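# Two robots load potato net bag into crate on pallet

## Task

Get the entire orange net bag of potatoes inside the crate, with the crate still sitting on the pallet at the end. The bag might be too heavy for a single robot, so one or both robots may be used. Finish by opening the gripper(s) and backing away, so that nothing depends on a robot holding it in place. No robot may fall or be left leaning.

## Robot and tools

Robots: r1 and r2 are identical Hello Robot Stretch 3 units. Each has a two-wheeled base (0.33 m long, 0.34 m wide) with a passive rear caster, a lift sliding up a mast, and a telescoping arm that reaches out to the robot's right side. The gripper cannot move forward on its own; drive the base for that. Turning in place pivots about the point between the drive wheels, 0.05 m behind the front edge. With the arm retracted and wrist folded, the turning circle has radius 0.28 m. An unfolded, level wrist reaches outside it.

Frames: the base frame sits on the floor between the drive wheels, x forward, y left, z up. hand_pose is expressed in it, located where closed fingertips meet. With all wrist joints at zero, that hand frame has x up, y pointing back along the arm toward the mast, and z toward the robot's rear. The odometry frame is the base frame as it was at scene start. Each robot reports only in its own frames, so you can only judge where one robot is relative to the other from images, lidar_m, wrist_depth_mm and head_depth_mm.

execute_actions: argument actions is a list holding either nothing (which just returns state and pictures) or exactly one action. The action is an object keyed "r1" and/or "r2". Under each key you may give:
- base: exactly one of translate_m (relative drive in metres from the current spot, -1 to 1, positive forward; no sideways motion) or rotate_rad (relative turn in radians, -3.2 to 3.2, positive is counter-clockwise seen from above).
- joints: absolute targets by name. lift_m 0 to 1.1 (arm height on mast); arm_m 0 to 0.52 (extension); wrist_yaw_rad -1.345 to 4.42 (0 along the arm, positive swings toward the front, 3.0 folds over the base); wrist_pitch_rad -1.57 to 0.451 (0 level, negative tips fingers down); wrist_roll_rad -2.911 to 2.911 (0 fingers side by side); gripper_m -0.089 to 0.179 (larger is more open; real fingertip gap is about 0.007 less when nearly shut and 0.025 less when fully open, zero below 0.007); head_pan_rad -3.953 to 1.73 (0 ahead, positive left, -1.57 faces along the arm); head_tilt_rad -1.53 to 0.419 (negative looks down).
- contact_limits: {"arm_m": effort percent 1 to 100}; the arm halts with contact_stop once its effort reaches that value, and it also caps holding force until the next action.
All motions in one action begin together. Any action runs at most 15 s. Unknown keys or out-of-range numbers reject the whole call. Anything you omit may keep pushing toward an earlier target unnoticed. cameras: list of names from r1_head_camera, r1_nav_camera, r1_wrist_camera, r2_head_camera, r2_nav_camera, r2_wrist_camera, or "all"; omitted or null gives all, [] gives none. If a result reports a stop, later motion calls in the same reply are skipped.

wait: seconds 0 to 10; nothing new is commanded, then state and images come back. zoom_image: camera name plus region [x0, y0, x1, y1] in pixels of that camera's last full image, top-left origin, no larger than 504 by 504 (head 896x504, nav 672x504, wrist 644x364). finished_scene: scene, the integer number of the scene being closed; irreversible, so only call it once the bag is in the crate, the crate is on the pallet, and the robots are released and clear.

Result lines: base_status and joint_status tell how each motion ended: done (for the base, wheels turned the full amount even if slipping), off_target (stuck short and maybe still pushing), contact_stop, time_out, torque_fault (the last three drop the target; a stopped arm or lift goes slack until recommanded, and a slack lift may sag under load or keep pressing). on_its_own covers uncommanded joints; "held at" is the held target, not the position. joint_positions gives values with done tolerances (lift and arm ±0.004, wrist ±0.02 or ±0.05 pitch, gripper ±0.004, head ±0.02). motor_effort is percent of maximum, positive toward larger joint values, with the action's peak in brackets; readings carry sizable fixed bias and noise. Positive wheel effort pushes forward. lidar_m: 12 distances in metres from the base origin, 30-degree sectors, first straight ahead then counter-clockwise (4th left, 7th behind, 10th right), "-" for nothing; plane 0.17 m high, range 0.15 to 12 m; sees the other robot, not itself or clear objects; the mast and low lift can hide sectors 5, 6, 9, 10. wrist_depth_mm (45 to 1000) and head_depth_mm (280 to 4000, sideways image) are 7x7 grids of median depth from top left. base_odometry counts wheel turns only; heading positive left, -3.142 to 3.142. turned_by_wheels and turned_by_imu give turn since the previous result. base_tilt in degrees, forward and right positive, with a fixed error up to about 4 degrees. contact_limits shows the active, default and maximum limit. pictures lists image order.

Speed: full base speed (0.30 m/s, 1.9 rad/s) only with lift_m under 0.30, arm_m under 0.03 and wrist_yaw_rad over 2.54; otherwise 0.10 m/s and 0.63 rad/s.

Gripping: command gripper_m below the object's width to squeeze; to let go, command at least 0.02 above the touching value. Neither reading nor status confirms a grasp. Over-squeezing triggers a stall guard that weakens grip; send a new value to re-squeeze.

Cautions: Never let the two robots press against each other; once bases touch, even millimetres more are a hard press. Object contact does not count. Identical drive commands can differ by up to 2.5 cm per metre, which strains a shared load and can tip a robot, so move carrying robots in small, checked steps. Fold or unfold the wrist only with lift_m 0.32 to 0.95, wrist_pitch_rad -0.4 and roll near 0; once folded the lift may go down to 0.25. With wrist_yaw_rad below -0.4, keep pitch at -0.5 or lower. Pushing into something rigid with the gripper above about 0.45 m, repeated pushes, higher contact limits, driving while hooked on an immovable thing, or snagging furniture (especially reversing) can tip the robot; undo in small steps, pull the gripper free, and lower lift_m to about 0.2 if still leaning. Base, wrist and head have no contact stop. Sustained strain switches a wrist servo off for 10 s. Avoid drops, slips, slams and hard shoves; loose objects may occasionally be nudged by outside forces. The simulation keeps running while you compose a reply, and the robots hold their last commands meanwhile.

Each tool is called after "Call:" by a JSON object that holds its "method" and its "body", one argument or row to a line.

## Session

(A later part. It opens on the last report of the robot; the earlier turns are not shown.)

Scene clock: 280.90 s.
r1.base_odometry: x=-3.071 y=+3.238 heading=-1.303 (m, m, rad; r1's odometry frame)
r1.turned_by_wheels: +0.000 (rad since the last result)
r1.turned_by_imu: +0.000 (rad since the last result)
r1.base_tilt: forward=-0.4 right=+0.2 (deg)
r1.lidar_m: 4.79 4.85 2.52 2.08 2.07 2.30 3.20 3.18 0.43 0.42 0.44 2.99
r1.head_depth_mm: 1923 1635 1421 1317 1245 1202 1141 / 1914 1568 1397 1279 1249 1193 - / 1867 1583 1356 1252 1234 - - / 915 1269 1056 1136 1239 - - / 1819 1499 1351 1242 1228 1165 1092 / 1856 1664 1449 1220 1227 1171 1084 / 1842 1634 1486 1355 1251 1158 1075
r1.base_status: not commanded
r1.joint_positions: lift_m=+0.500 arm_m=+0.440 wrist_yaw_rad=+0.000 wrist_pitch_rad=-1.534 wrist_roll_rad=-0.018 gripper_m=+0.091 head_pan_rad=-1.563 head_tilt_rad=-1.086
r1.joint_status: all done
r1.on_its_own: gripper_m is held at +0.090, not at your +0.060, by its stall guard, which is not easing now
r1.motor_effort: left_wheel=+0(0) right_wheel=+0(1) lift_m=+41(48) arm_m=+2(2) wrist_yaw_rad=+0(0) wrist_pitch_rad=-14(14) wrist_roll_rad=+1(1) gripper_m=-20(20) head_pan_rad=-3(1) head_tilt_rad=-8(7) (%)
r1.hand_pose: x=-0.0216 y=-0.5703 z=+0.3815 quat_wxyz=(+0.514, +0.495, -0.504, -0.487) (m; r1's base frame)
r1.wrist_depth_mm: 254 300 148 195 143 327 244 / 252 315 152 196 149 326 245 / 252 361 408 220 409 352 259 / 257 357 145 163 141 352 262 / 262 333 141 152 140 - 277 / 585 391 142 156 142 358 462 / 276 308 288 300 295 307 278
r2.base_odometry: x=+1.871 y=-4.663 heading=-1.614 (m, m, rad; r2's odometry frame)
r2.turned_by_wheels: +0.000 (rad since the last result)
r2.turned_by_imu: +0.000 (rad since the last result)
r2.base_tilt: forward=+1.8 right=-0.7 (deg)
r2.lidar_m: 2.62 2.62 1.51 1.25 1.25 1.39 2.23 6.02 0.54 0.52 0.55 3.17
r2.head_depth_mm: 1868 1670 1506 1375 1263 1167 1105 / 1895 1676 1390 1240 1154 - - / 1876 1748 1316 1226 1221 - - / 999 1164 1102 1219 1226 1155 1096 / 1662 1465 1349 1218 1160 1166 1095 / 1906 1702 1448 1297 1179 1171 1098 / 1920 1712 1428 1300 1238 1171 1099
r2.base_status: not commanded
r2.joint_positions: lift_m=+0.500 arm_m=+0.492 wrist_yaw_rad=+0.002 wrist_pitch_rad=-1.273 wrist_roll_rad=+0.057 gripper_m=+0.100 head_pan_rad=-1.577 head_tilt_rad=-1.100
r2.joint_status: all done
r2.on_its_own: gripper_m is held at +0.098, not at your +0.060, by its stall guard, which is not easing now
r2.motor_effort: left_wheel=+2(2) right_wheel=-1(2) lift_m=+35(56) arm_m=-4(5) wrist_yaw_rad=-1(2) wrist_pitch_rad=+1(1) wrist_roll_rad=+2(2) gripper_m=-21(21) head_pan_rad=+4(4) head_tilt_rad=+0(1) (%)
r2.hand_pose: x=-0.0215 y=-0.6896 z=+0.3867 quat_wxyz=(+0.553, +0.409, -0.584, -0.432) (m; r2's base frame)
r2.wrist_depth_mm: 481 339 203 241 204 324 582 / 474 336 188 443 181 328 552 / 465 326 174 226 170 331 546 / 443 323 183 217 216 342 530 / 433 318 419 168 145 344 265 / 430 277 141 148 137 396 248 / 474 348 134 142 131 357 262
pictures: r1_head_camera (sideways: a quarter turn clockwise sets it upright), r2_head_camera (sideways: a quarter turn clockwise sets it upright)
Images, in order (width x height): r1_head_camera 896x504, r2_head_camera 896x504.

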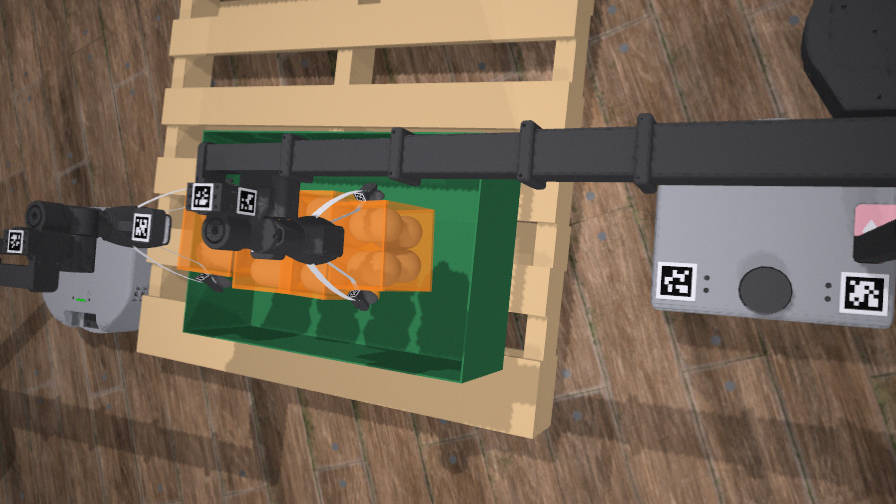

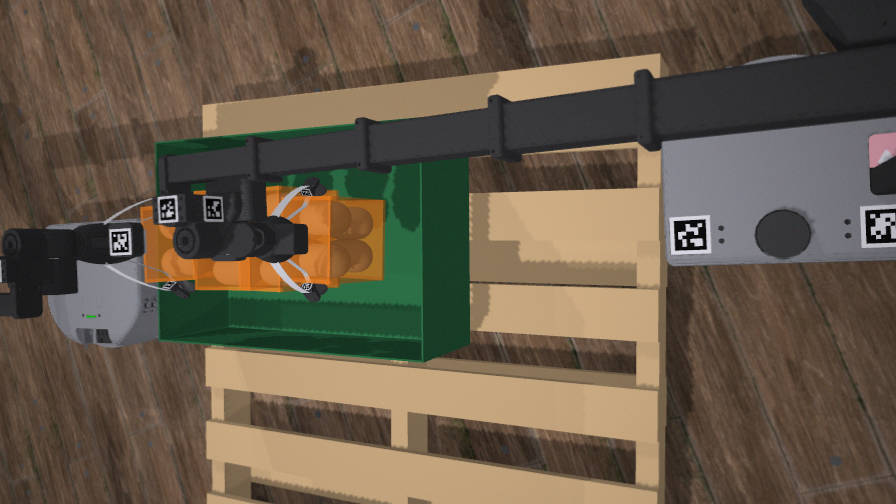

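Centred. Set down and release.

Call:
{"method": "execute_actions", "body": {
  "actions": [
    {"r1":{"joints":{"lift_m":0.347}},"r2":{"joints":{"lift_m":0.342}}}
  ],
  "cameras": []
}}

Call:
{"method": "execute_actions", "body": {
  "actions": [
    {"r1":{"joints":{"gripper_m":0.17}},"r2":{"joints":{"gripper_m":0.17}}}
  ],
  "cameras": []
}}

Call:
{"method": "execute_actions", "body": {
  "actions": [
    {"r1":{"joints":{"lift_m":0.54}},"r2":{"joints":{"lift_m":0.54}}}
  ],
  "cameras": []
}}

Call:
{"method": "execute_actions", "body": {
  "actions": [
    {"r1":{"joints":{"arm_m":0.0}},"r2":{"joints":{"arm_m":0.0}}}
  ],
  "cameras": ["r1_head_camera","r2_head_camera"]
}}

Scene clock: 292.30 s.
r1.base_odometry: x=-3.071 y=+3.238 heading=-1.303 (m, m, rad; r1's odometry frame)
r1.turned_by_wheels: +0.000 (rad since the last result)
r1.turned_by_imu: +0.001 (rad since the last result)
r1.base_tilt: forward=-0.5 right=+0.3 (deg)
r1.lidar_m: 4.77 4.84 2.52 2.08 2.07 2.30 3.20 3.18 0.44 0.42 0.44 2.99
r1.head_depth_mm: 1905 1620 1423 1308 1249 1193 1126 / 1925 1567 1391 1259 1245 1196 - / 1898 1532 1387 1221 1249 - - / 1593 1116 1260 1145 1246 - - / 1826 1476 1336 1233 1238 1170 1093 / 1859 1656 1433 1229 1233 1165 1083 / 1832 1650 1493 1364 1264 1154 1075
r1.base_status: not commanded
r1.joint_positions: lift_m=+0.347 arm_m=+0.440 wrist_yaw_rad=+0.000 wrist_pitch_rad=-1.544 wrist_roll_rad=-0.018 gripper_m=+0.091 head_pan_rad=-1.563 head_tilt_rad=-1.086
r1.joint_status: all done
r1.on_its_own: gripper_m is held at +0.090, not at your +0.060, by its stall guard, which is not easing now
r1.motor_effort: left_wheel=+0(0) right_wheel=+0(1) lift_m=+37(40) arm_m=+1(1) wrist_yaw_rad=+0(1) wrist_pitch_rad=-10(14) wrist_roll_rad=+1(1) gripper_m=-20(20) head_pan_rad=-3(2) head_tilt_rad=-8(8) (%)
r1.hand_pose: x=-0.0216 y=-0.5676 z=+0.2288 quat_wxyz=(+0.511, +0.498, -0.502, -0.489) (m; r1's base frame)
r1.wrist_depth_mm: 241 239 143 188 138 243 233 / 248 247 148 192 146 251 236 / 250 258 258 259 258 260 236 / 251 266 143 159 140 268 237 / 250 274 141 151 140 - 238 / 237 - 142 156 142 288 217 / 261 292 282 291 289 293 258
r2.base_odometry: x=+1.871 y=-4.663 heading=-1.614 (m, m, rad; r2's odometry frame)
r2.turned_by_wheels: +0.000 (rad since the last result)
r2.turned_by_imu: +0.001 (rad since the last result)
r2.base_tilt: forward=+1.7 right=-0.7 (deg)
r2.lidar_m: 2.62 2.61 1.50 1.25 1.25 1.39 2.24 6.04 0.54 0.52 0.55 3.14
r2.head_depth_mm: 1879 1671 1507 1371 1260 1167 - / 1889 1678 1363 1224 1140 - - / 1889 1426 1376 1219 1172 - - / 1633 1298 1274 1225 1223 1151 1095 / 1664 1468 1353 1220 1164 1168 1098 / 1920 1693 1443 1290 1184 1171 1095 / 1930 1702 1433 1301 1241 1167 1103
r2.base_status: not commanded
r2.joint_positions: lift_m=+0.342 arm_m=+0.492 wrist_yaw_rad=+0.002 wrist_pitch_rad=-1.280 wrist_roll_rad=+0.057 gripper_m=+0.100 head_pan_rad=-1.577 head_tilt_rad=-1.100
r2.joint_status: all done
r2.on_its_own: gripper_m is held at +0.098, not at your +0.060, by its stall guard, which is not easing now
r2.motor_effort: left_wheel=+2(2) right_wheel=-2(1) lift_m=+29(35) arm_m=-3(4) wrist_yaw_rad=-2(1) wrist_pitch_rad=+3(4) wrist_roll_rad=+2(2) gripper_m=-22(21) head_pan_rad=+4(4) head_tilt_rad=+0(1) (%)
r2.hand_pose: x=-0.0215 y=-0.6878 z=+0.2285 quat_wxyz=(+0.551, +0.410, -0.583, -0.434) (m; r2's base frame)
r2.wrist_depth_mm: 239 294 196 232 197 284 215 / 237 291 171 247 167 278 218 / 233 280 164 214 163 269 221 / 231 275 180 218 216 265 224 / 227 267 264 164 145 258 227 / 223 264 141 148 138 254 221 / 220 252 134 144 131 245 239
pictures: none
No camera images: the call's "cameras" was empty. Leave "cameras" out to get every camera's image.

Scene clock: 293.60 s.
r1.base_odometry: x=-3.071 y=+3.238 heading=-1.303 (m, m, rad; r1's odometry frame)
r1.turned_by_wheels: +0.000 (rad since the last result)
r1.turned_by_imu: +0.000 (rad since the last result)
r1.base_tilt: forward=-0.5 right=+0.3 (deg)
r1.lidar_m: 4.81 4.86 2.52 2.08 2.07 2.30 3.21 3.19 0.44 0.42 0.44 2.99
r1.head_depth_mm: 1955 1610 1417 1320 1248 1194 1134 / 1941 1569 1396 1263 1233 1195 - / 1899 1535 1386 1218 1249 - - / 1582 1119 1264 1149 1236 - - / 1820 1481 1336 1238 1245 1177 1094 / 1870 1659 1434 1212 1227 1160 1088 / 1842 1643 1495 1349 1251 1154 1076
r1.base_status: not commanded
r1.joint_positions: lift_m=+0.347 arm_m=+0.440 wrist_yaw_rad=+0.000 wrist_pitch_rad=-1.544 wrist_roll_rad=-0.018 gripper_m=+0.170 head_pan_rad=-1.563 head_tilt_rad=-1.086
r1.joint_status: all done
r1.motor_effort: left_wheel=+0(0) right_wheel=+1(1) lift_m=+37(37) arm_m=+2(2) wrist_yaw_rad=+0(1) wrist_pitch_rad=-10(10) wrist_roll_rad=+1(1) gripper_m=+4(83) head_pan_rad=-3(3) head_tilt_rad=-8(7) (%)
r1.hand_pose: x=-0.0216 y=-0.5676 z=+0.2288 quat_wxyz=(+0.511, +0.498, -0.502, -0.489) (m; r1's base frame)
r1.wrist_depth_mm: 241 241 142 187 138 243 233 / 247 247 147 191 145 252 235 / 253 259 260 259 258 259 234 / 252 266 142 159 139 267 236 / 250 273 139 150 139 275 232 / 237 286 141 155 141 290 217 / 261 293 284 291 291 293 252
r2.base_odometry: x=+1.871 y=-4.663 heading=-1.614 (m, m, rad; r2's odometry frame)
r2.turned_by_wheels: +0.000 (rad since the last result)
r2.turned_by_imu: +0.000 (rad since the last result)
r2.base_tilt: forward=+1.9 right=-0.7 (deg)
r2.lidar_m: 2.63 2.62 1.51 1.25 1.25 1.40 2.23 6.03 0.54 0.52 0.55 3.17
r2.head_depth_mm: 1875 1669 1508 1376 1259 1167 - / 1878 1667 1364 1227 1143 - - / 1890 1432 1374 1220 1171 - - / 1638 1303 1278 1221 1226 1151 1093 / 1668 1464 1352 1220 1168 1163 1092 / 1902 1703 1442 1295 1185 1162 1092 / 1914 1711 1430 1299 1246 1176 1104
r2.base_status: not commanded
r2.joint_positions: lift_m=+0.342 arm_m=+0.492 wrist_yaw_rad=+0.002 wrist_pitch_rad=-1.278 wrist_roll_rad=+0.057 gripper_m=+0.170 head_pan_rad=-1.577 head_tilt_rad=-1.100
r2.joint_status: all done
r2.motor_effort: left_wheel=+2(2) right_wheel=-1(2) lift_m=+31(30) arm_m=-4(3) wrist_yaw_rad=-2(2) wrist_pitch_rad=+3(4) wrist_roll_rad=+2(2) gripper_m=+4(91) head_pan_rad=+4(4) head_tilt_rad=+0(0) (%)
r2.hand_pose: x=-0.0215 y=-0.6881 z=+0.2286 quat_wxyz=(+0.551, +0.410, -0.583, -0.434) (m; r2's base frame)
r2.wrist_depth_mm: 239 297 195 230 194 284 215 / 235 290 172 247 167 277 219 / 232 282 164 214 162 272 220 / 230 273 180 219 214 265 223 / 227 269 155 162 144 259 228 / 225 262 140 147 136 252 219 / 220 - 134 143 131 245 242
pictures: none
No camera images: the call's "cameras" was empty. Leave "cameras" out to get every camera's image.

Scene clock: 296.23 s.
r1.base_odometry: x=-3.071 y=+3.238 heading=-1.303 (m, m, rad; r1's odometry frame)
r1.turned_by_wheels: +0.000 (rad since the last result)
r1.turned_by_imu: +0.000 (rad since the last result)
r1.base_tilt: forward=-0.4 right=+0.2 (deg)
r1.lidar_m: 4.75 4.84 2.51 2.08 2.07 2.31 3.21 3.18 0.44 0.42 0.44 2.99
r1.head_depth_mm: 1931 1625 1424 1312 1249 1194 1136 / 1935 1598 1409 1283 1232 1187 - / 1860 1736 1316 1263 1235 - - / 893 1362 978 1233 1238 - - / 1830 1480 1344 1237 1236 1169 1099 / 1853 1667 1436 1217 1216 1158 1084 / 1820 1633 1500 1364 1250 1159 1073
r1.base_status: not commanded
r1.joint_positions: lift_m=+0.539 arm_m=+0.440 wrist_yaw_rad=+0.000 wrist_pitch_rad=-1.530 wrist_roll_rad=-0.018 gripper_m=+0.170 head_pan_rad=-1.563 head_tilt_rad=-1.086
r1.joint_status: all done
r1.motor_effort: left_wheel=+0(0) right_wheel=+1(1) lift_m=+54(57) arm_m=+2(2) wrist_yaw_rad=+1(1) wrist_pitch_rad=-16(16) wrist_roll_rad=+1(1) gripper_m=+4(3) head_pan_rad=-2(4) head_tilt_rad=-7(8) (%)
r1.hand_pose: x=-0.0216 y=-0.5712 z=+0.4209 quat_wxyz=(+0.515, +0.494, -0.505, -0.486) (m; r1's base frame)
r1.wrist_depth_mm: 284 301 148 196 143 328 446 / 417 316 152 197 149 328 561 / 570 359 450 218 453 351 467 / 585 361 144 200 141 357 488 / 614 414 140 151 139 435 495 / 645 383 140 155 140 362 507 / 653 318 304 316 298 315 665
r2.base_odometry: x=+1.871 y=-4.663 heading=-1.614 (m, m, rad; r2's odometry frame)
r2.turned_by_wheels: +0.000 (rad since the last result)
r2.turned_by_imu: +0.000 (rad since the last result)
r2.base_tilt: forward=+1.8 right=-0.7 (deg)
r2.lidar_m: 2.62 2.62 1.51 1.25 1.25 1.39 2.24 6.05 0.54 0.53 0.55 3.17
r2.head_depth_mm: 1868 1667 1506 1377 1260 1169 1108 / 1890 1671 1405 1267 - - - / 1883 - 1320 1216 1231 - - / 970 1240 1060 1215 1225 1149 1095 / 1662 1461 1334 1217 1169 1164 1095 / 1916 1705 1448 1295 1184 1165 1098 / 1921 1711 1430 1301 1239 1173 1101
r2.base_status: not commanded
r2.joint_positions: lift_m=+0.539 arm_m=+0.492 wrist_yaw_rad=+0.002 wrist_pitch_rad=-1.267 wrist_roll_rad=+0.057 gripper_m=+0.170 head_pan_rad=-1.577 head_tilt_rad=-1.100
r2.joint_status: all done
r2.motor_effort: left_wheel=+2(2) right_wheel=-1(2) lift_m=+61(65) arm_m=-3(3) wrist_yaw_rad=-2(2) wrist_pitch_rad=+0(3) wrist_roll_rad=+2(2) gripper_m=+3(4) head_pan_rad=+4(3) head_tilt_rad=+1(0) (%)
r2.hand_pose: x=-0.0215 y=-0.6910 z=+0.4260 quat_wxyz=(+0.554, +0.407, -0.585, -0.430) (m; r2's base frame)
r2.wrist_depth_mm: 532 397 203 240 210 372 617 / 521 384 189 272 183 350 598 / 507 354 174 226 170 336 585 / 498 347 180 217 216 339 581 / 484 337 433 202 146 374 567 / 476 311 140 148 136 420 540 / 450 - 133 141 129 336 277
pictures: none
No camera images: the call's "cameras" was empty. Leave "cameras" out to get every camera's image.

Scene clock: 301.03 s.
r1.base_odometry: x=-3.071 y=+3.238 heading=-1.303 (m, m, rad; r1's odometry frame)
r1.turned_by_wheels: +0.000 (rad since the last result)
r1.turned_by_imu: +0.001 (rad since the last result)
r1.base_tilt: forward=-0.5 right=+0.2 (deg)
r1.lidar_m: 4.78 4.85 2.51 2.08 2.08 2.30 3.19 3.18 0.43 0.42 0.43 2.99
r1.head_depth_mm: 1938 1616 1426 1315 1246 1195 1131 / 1917 1575 1403 1271 1220 1192 - / 1873 1538 1384 1246 1181 - - / 1620 1521 1289 1147 1194 - - / 1828 1477 1341 1250 1243 1162 1098 / 1864 1641 1452 1220 1231 1160 1085 / 1840 1648 1488 1363 1242 1162 1076
r1.base_status: not commanded
r1.joint_positions: lift_m=+0.540 arm_m=+0.000 wrist_yaw_rad=+0.000 wrist_pitch_rad=-1.564 wrist_roll_rad=-0.018 gripper_m=+0.170 head_pan_rad=-1.563 head_tilt_rad=-1.087
r1.joint_status: all done
r1.motor_effort: left_wheel=+0(1) right_wheel=+2(3) lift_m=+40(53) arm_m=-3(6) wrist_yaw_rad=+1(1) wrist_pitch_rad=-2(28) wrist_roll_rad=+1(1) gripper_m=+0(3) head_pan_rad=-3(2) head_tilt_rad=-7(7) (%)
r1.hand_pose: x=-0.0216 y=-0.1229 z=+0.4221 quat_wxyz=(+0.506, +0.503, -0.497, -0.494) (m; r1's base frame)
r1.wrist_depth_mm: 545 542 549 549 552 552 553 / 553 569 566 568 570 564 566 / 582 574 586 576 572 585 580 / 604 602 601 - - 606 610 / 623 622 634 - - - 636 / 646 649 645 - - 663 658 / 675 675 670 678 679 676 678
r2.base_odometry: x=+1.871 y=-4.663 heading=-1.614 (m, m, rad; r2's odometry frame)
r2.turned_by_wheels: +0.000 (rad since the last result)
r2.turned_by_imu: +0.000 (rad since the last result)
r2.base_tilt: forward=+1.8 right=-0.7 (deg)
r2.lidar_m: 2.63 2.62 1.51 1.25 1.25 1.39 2.25 6.03 0.55 0.53 0.56 3.17
r2.head_depth_mm: 1886 1670 1506 1378 1260 1164 1101 / 1888 1671 1362 1233 1173 - - / 1888 1418 1353 1273 1289 - - / 1650 1393 1305 1235 1249 1161 1094 / 1836 1463 1355 1242 1177 1163 1095 / 1911 1703 1442 1294 1188 1172 1096 / 1932 1712 1430 1302 1241 1169 1104
r2.base_status: not commanded
r2.joint_positions: lift_m=+0.539 arm_m=+0.000 wrist_yaw_rad=+0.000 wrist_pitch_rad=-1.271 wrist_roll_rad=+0.058 gripper_m=+0.170 head_pan_rad=-1.577 head_tilt_rad=-1.099
r2.joint_status: all done
r2.motor_effort: left_wheel=+0(4) right_wheel=-1(2) lift_m=+48(61) arm_m=-3(7) wrist_yaw_rad=+0(3) wrist_pitch_rad=+1(9) wrist_roll_rad=+1(2) gripper_m=+0(4) head_pan_rad=+3(5) head_tilt_rad=-1(2) (%)
r2.hand_pose: x=-0.0216 y=-0.1980 z=+0.4263 quat_wxyz=(+0.552, +0.407, -0.585, -0.432) (m; r2's base frame)
r2.wrist_depth_mm: 534 525 469 492 505 615 629 / 527 521 502 500 502 613 615 / 522 505 484 490 575 480 579 / 545 487 491 477 573 470 567 / 488 467 467 479 472 462 566 / 580 577 564 - - - 560 / 573 566 552 - - - 540
pictures: r1_head_camera (sideways: a quarter turn clockwise sets it upright), r2_head_camera (sideways: a quarter turn clockwise sets it upright)
Images, in order (width x height): r1_head_camera 896x504, r2_head_camera 896x504.

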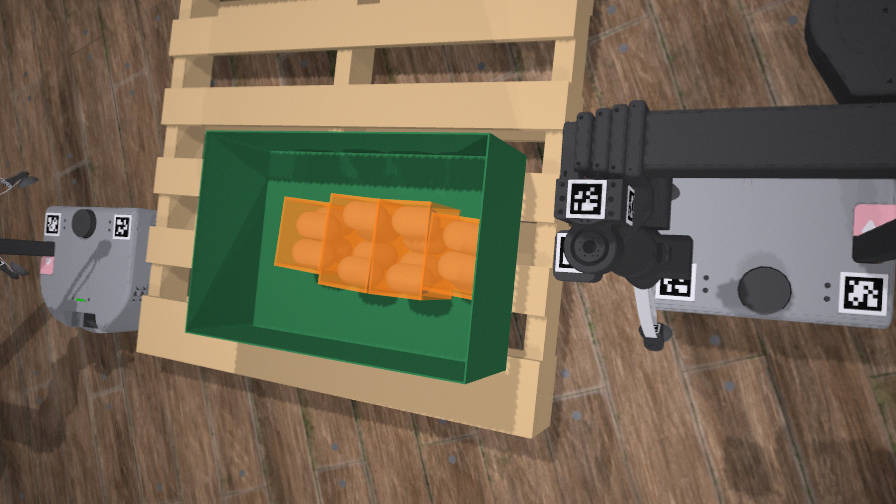

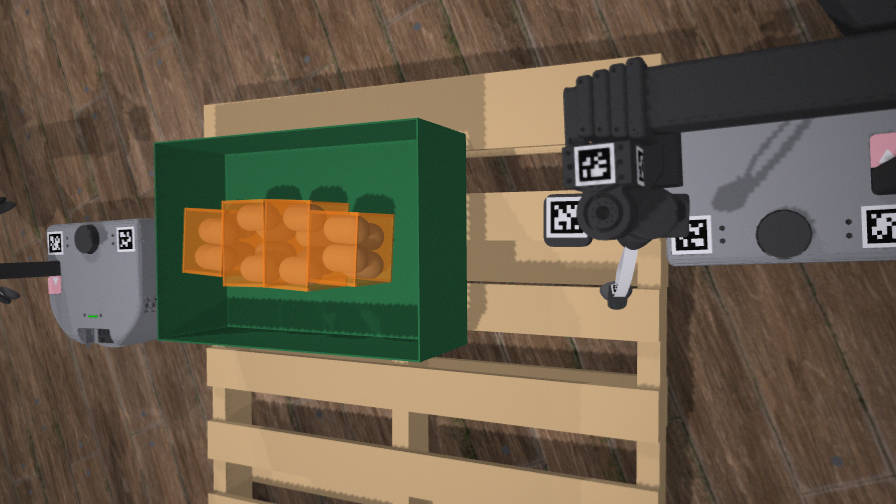

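Call:
{"method": "execute_actions", "body": {
  "actions": [],
  "cameras": ["r1_head_camera","r2_head_camera"]
}}

Scene clock: 303.83 s.
r1.base_odometry: x=-3.071 y=+3.238 heading=-1.303 (m, m, rad; r1's odometry frame)
r1.turned_by_wheels: +0.000 (rad since the last result)
r1.turned_by_imu: +0.000 (rad since the last result)
r1.base_tilt: forward=-0.4 right=+0.3 (deg)
r1.lidar_m: 4.75 4.84 2.52 2.08 2.07 2.30 3.21 3.18 0.43 0.41 0.43 3.00
r1.head_depth_mm: 1924 1607 1419 1312 1246 1188 1145 / 1942 1578 1390 1268 1220 1195 - / 1884 1536 1374 1245 1187 - - / 1630 1506 1284 1139 1191 - - / 1841 1475 1332 1249 1246 1163 1089 / 1840 1659 1439 1217 1229 1160 1085 / 1853 1643 1484 1359 1246 1162 1070
r1.base_status: not commanded
r1.joint_positions: lift_m=+0.540 arm_m=+0.000 wrist_yaw_rad=+0.000 wrist_pitch_rad=-1.564 wrist_roll_rad=-0.018 gripper_m=+0.170 head_pan_rad=-1.563 head_tilt_rad=-1.087
r1.joint_status: all done
r1.motor_effort: left_wheel=+0(1) right_wheel=+1(3) lift_m=+40(53) arm_m=-3(6) wrist_yaw_rad=+0(1) wrist_pitch_rad=-2(28) wrist_roll_rad=+1(1) gripper_m=+0(3) head_pan_rad=-3(2) head_tilt_rad=-7(7) (%)
r1.hand_pose: x=-0.0216 y=-0.1229 z=+0.4221 quat_wxyz=(+0.506, +0.503, -0.497, -0.494) (m; r1's base frame)
r1.wrist_depth_mm: 543 543 547 546 557 546 546 / 560 566 561 570 564 567 566 / 580 589 590 565 580 584 592 / 604 604 605 - - 603 608 / 625 627 623 - - - 632 / 642 656 656 - - 648 653 / 676 671 674 686 694 679 681
r2.base_odometry: x=+1.871 y=-4.663 heading=-1.614 (m, m, rad; r2's odometry frame)
r2.turned_by_wheels: +0.000 (rad since the last result)
r2.turned_by_imu: +0.000 (rad since the last result)
r2.base_tilt: forward=+1.8 right=-0.7 (deg)
r2.lidar_m: 2.62 2.62 1.51 1.25 1.25 1.39 2.24 6.04 0.55 0.53 0.56 3.16
r2.head_depth_mm: 1872 1673 1512 1378 1265 1164 1103 / 1884 1677 1374 1232 1173 - - / 1890 1422 1354 1277 1288 - - / 1660 1393 1302 1236 1259 1165 1094 / 1859 1468 1357 1240 1167 1168 1093 / 1916 1714 1441 1292 1186 1170 1097 / 1925 1718 1427 1296 1240 1168 1100
r2.base_status: not commanded
r2.joint_positions: lift_m=+0.539 arm_m=+0.000 wrist_yaw_rad=+0.000 wrist_pitch_rad=-1.271 wrist_roll_rad=+0.058 gripper_m=+0.170 head_pan_rad=-1.577 head_tilt_rad=-1.099
r2.joint_status: all done
r2.motor_effort: left_wheel=+1(4) right_wheel=+0(2) lift_m=+48(61) arm_m=-3(7) wrist_yaw_rad=+0(3) wrist_pitch_rad=+1(9) wrist_roll_rad=+2(2) gripper_m=+0(4) head_pan_rad=+4(5) head_tilt_rad=-1(2) (%)
r2.hand_pose: x=-0.0216 y=-0.1980 z=+0.4263 quat_wxyz=(+0.552, +0.407, -0.585, -0.432) (m; r2's base frame)
r2.wrist_depth_mm: 549 531 465 485 501 618 622 / 523 514 511 500 499 624 602 / 523 498 494 491 576 481 585 / 550 488 475 471 578 465 562 / 486 476 469 471 477 458 567 / 583 577 568 - - - 542 / 575 565 554 - - - 535
pictures: r1_head_camera (sideways: a quarter turn clockwise sets it upright), r2_head_camera (sideways: a quarter turn clockwise sets it upright)
Images, in order (width x height): r1_head_camera 896x504, r2_head_camera 896x504.

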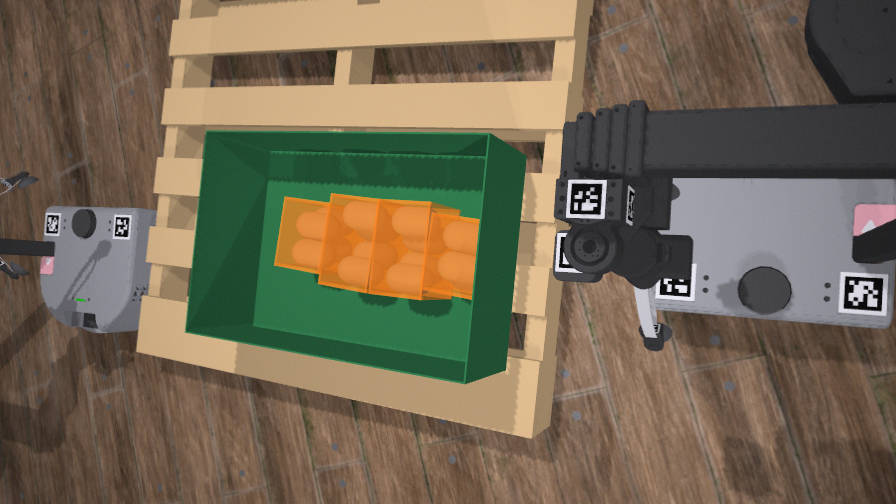

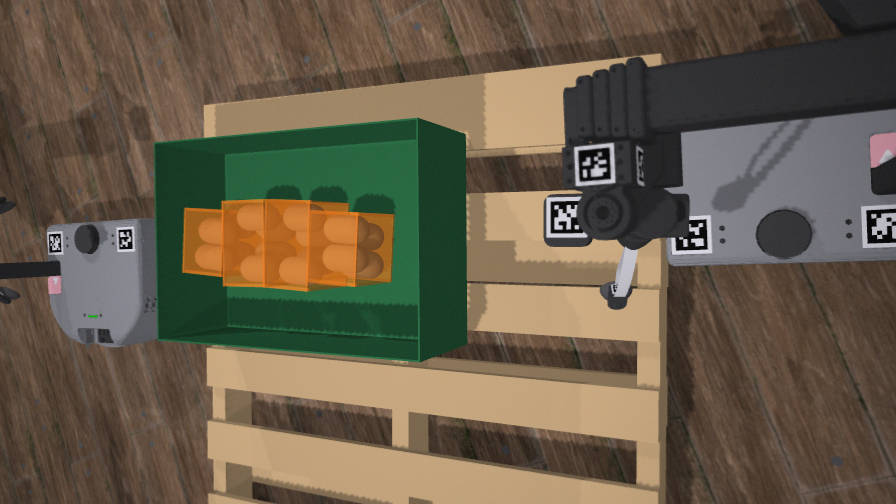

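Call:
{"method": "finished_scene", "body": {
  "scene": 2
}}

The scene is finished: the task was done.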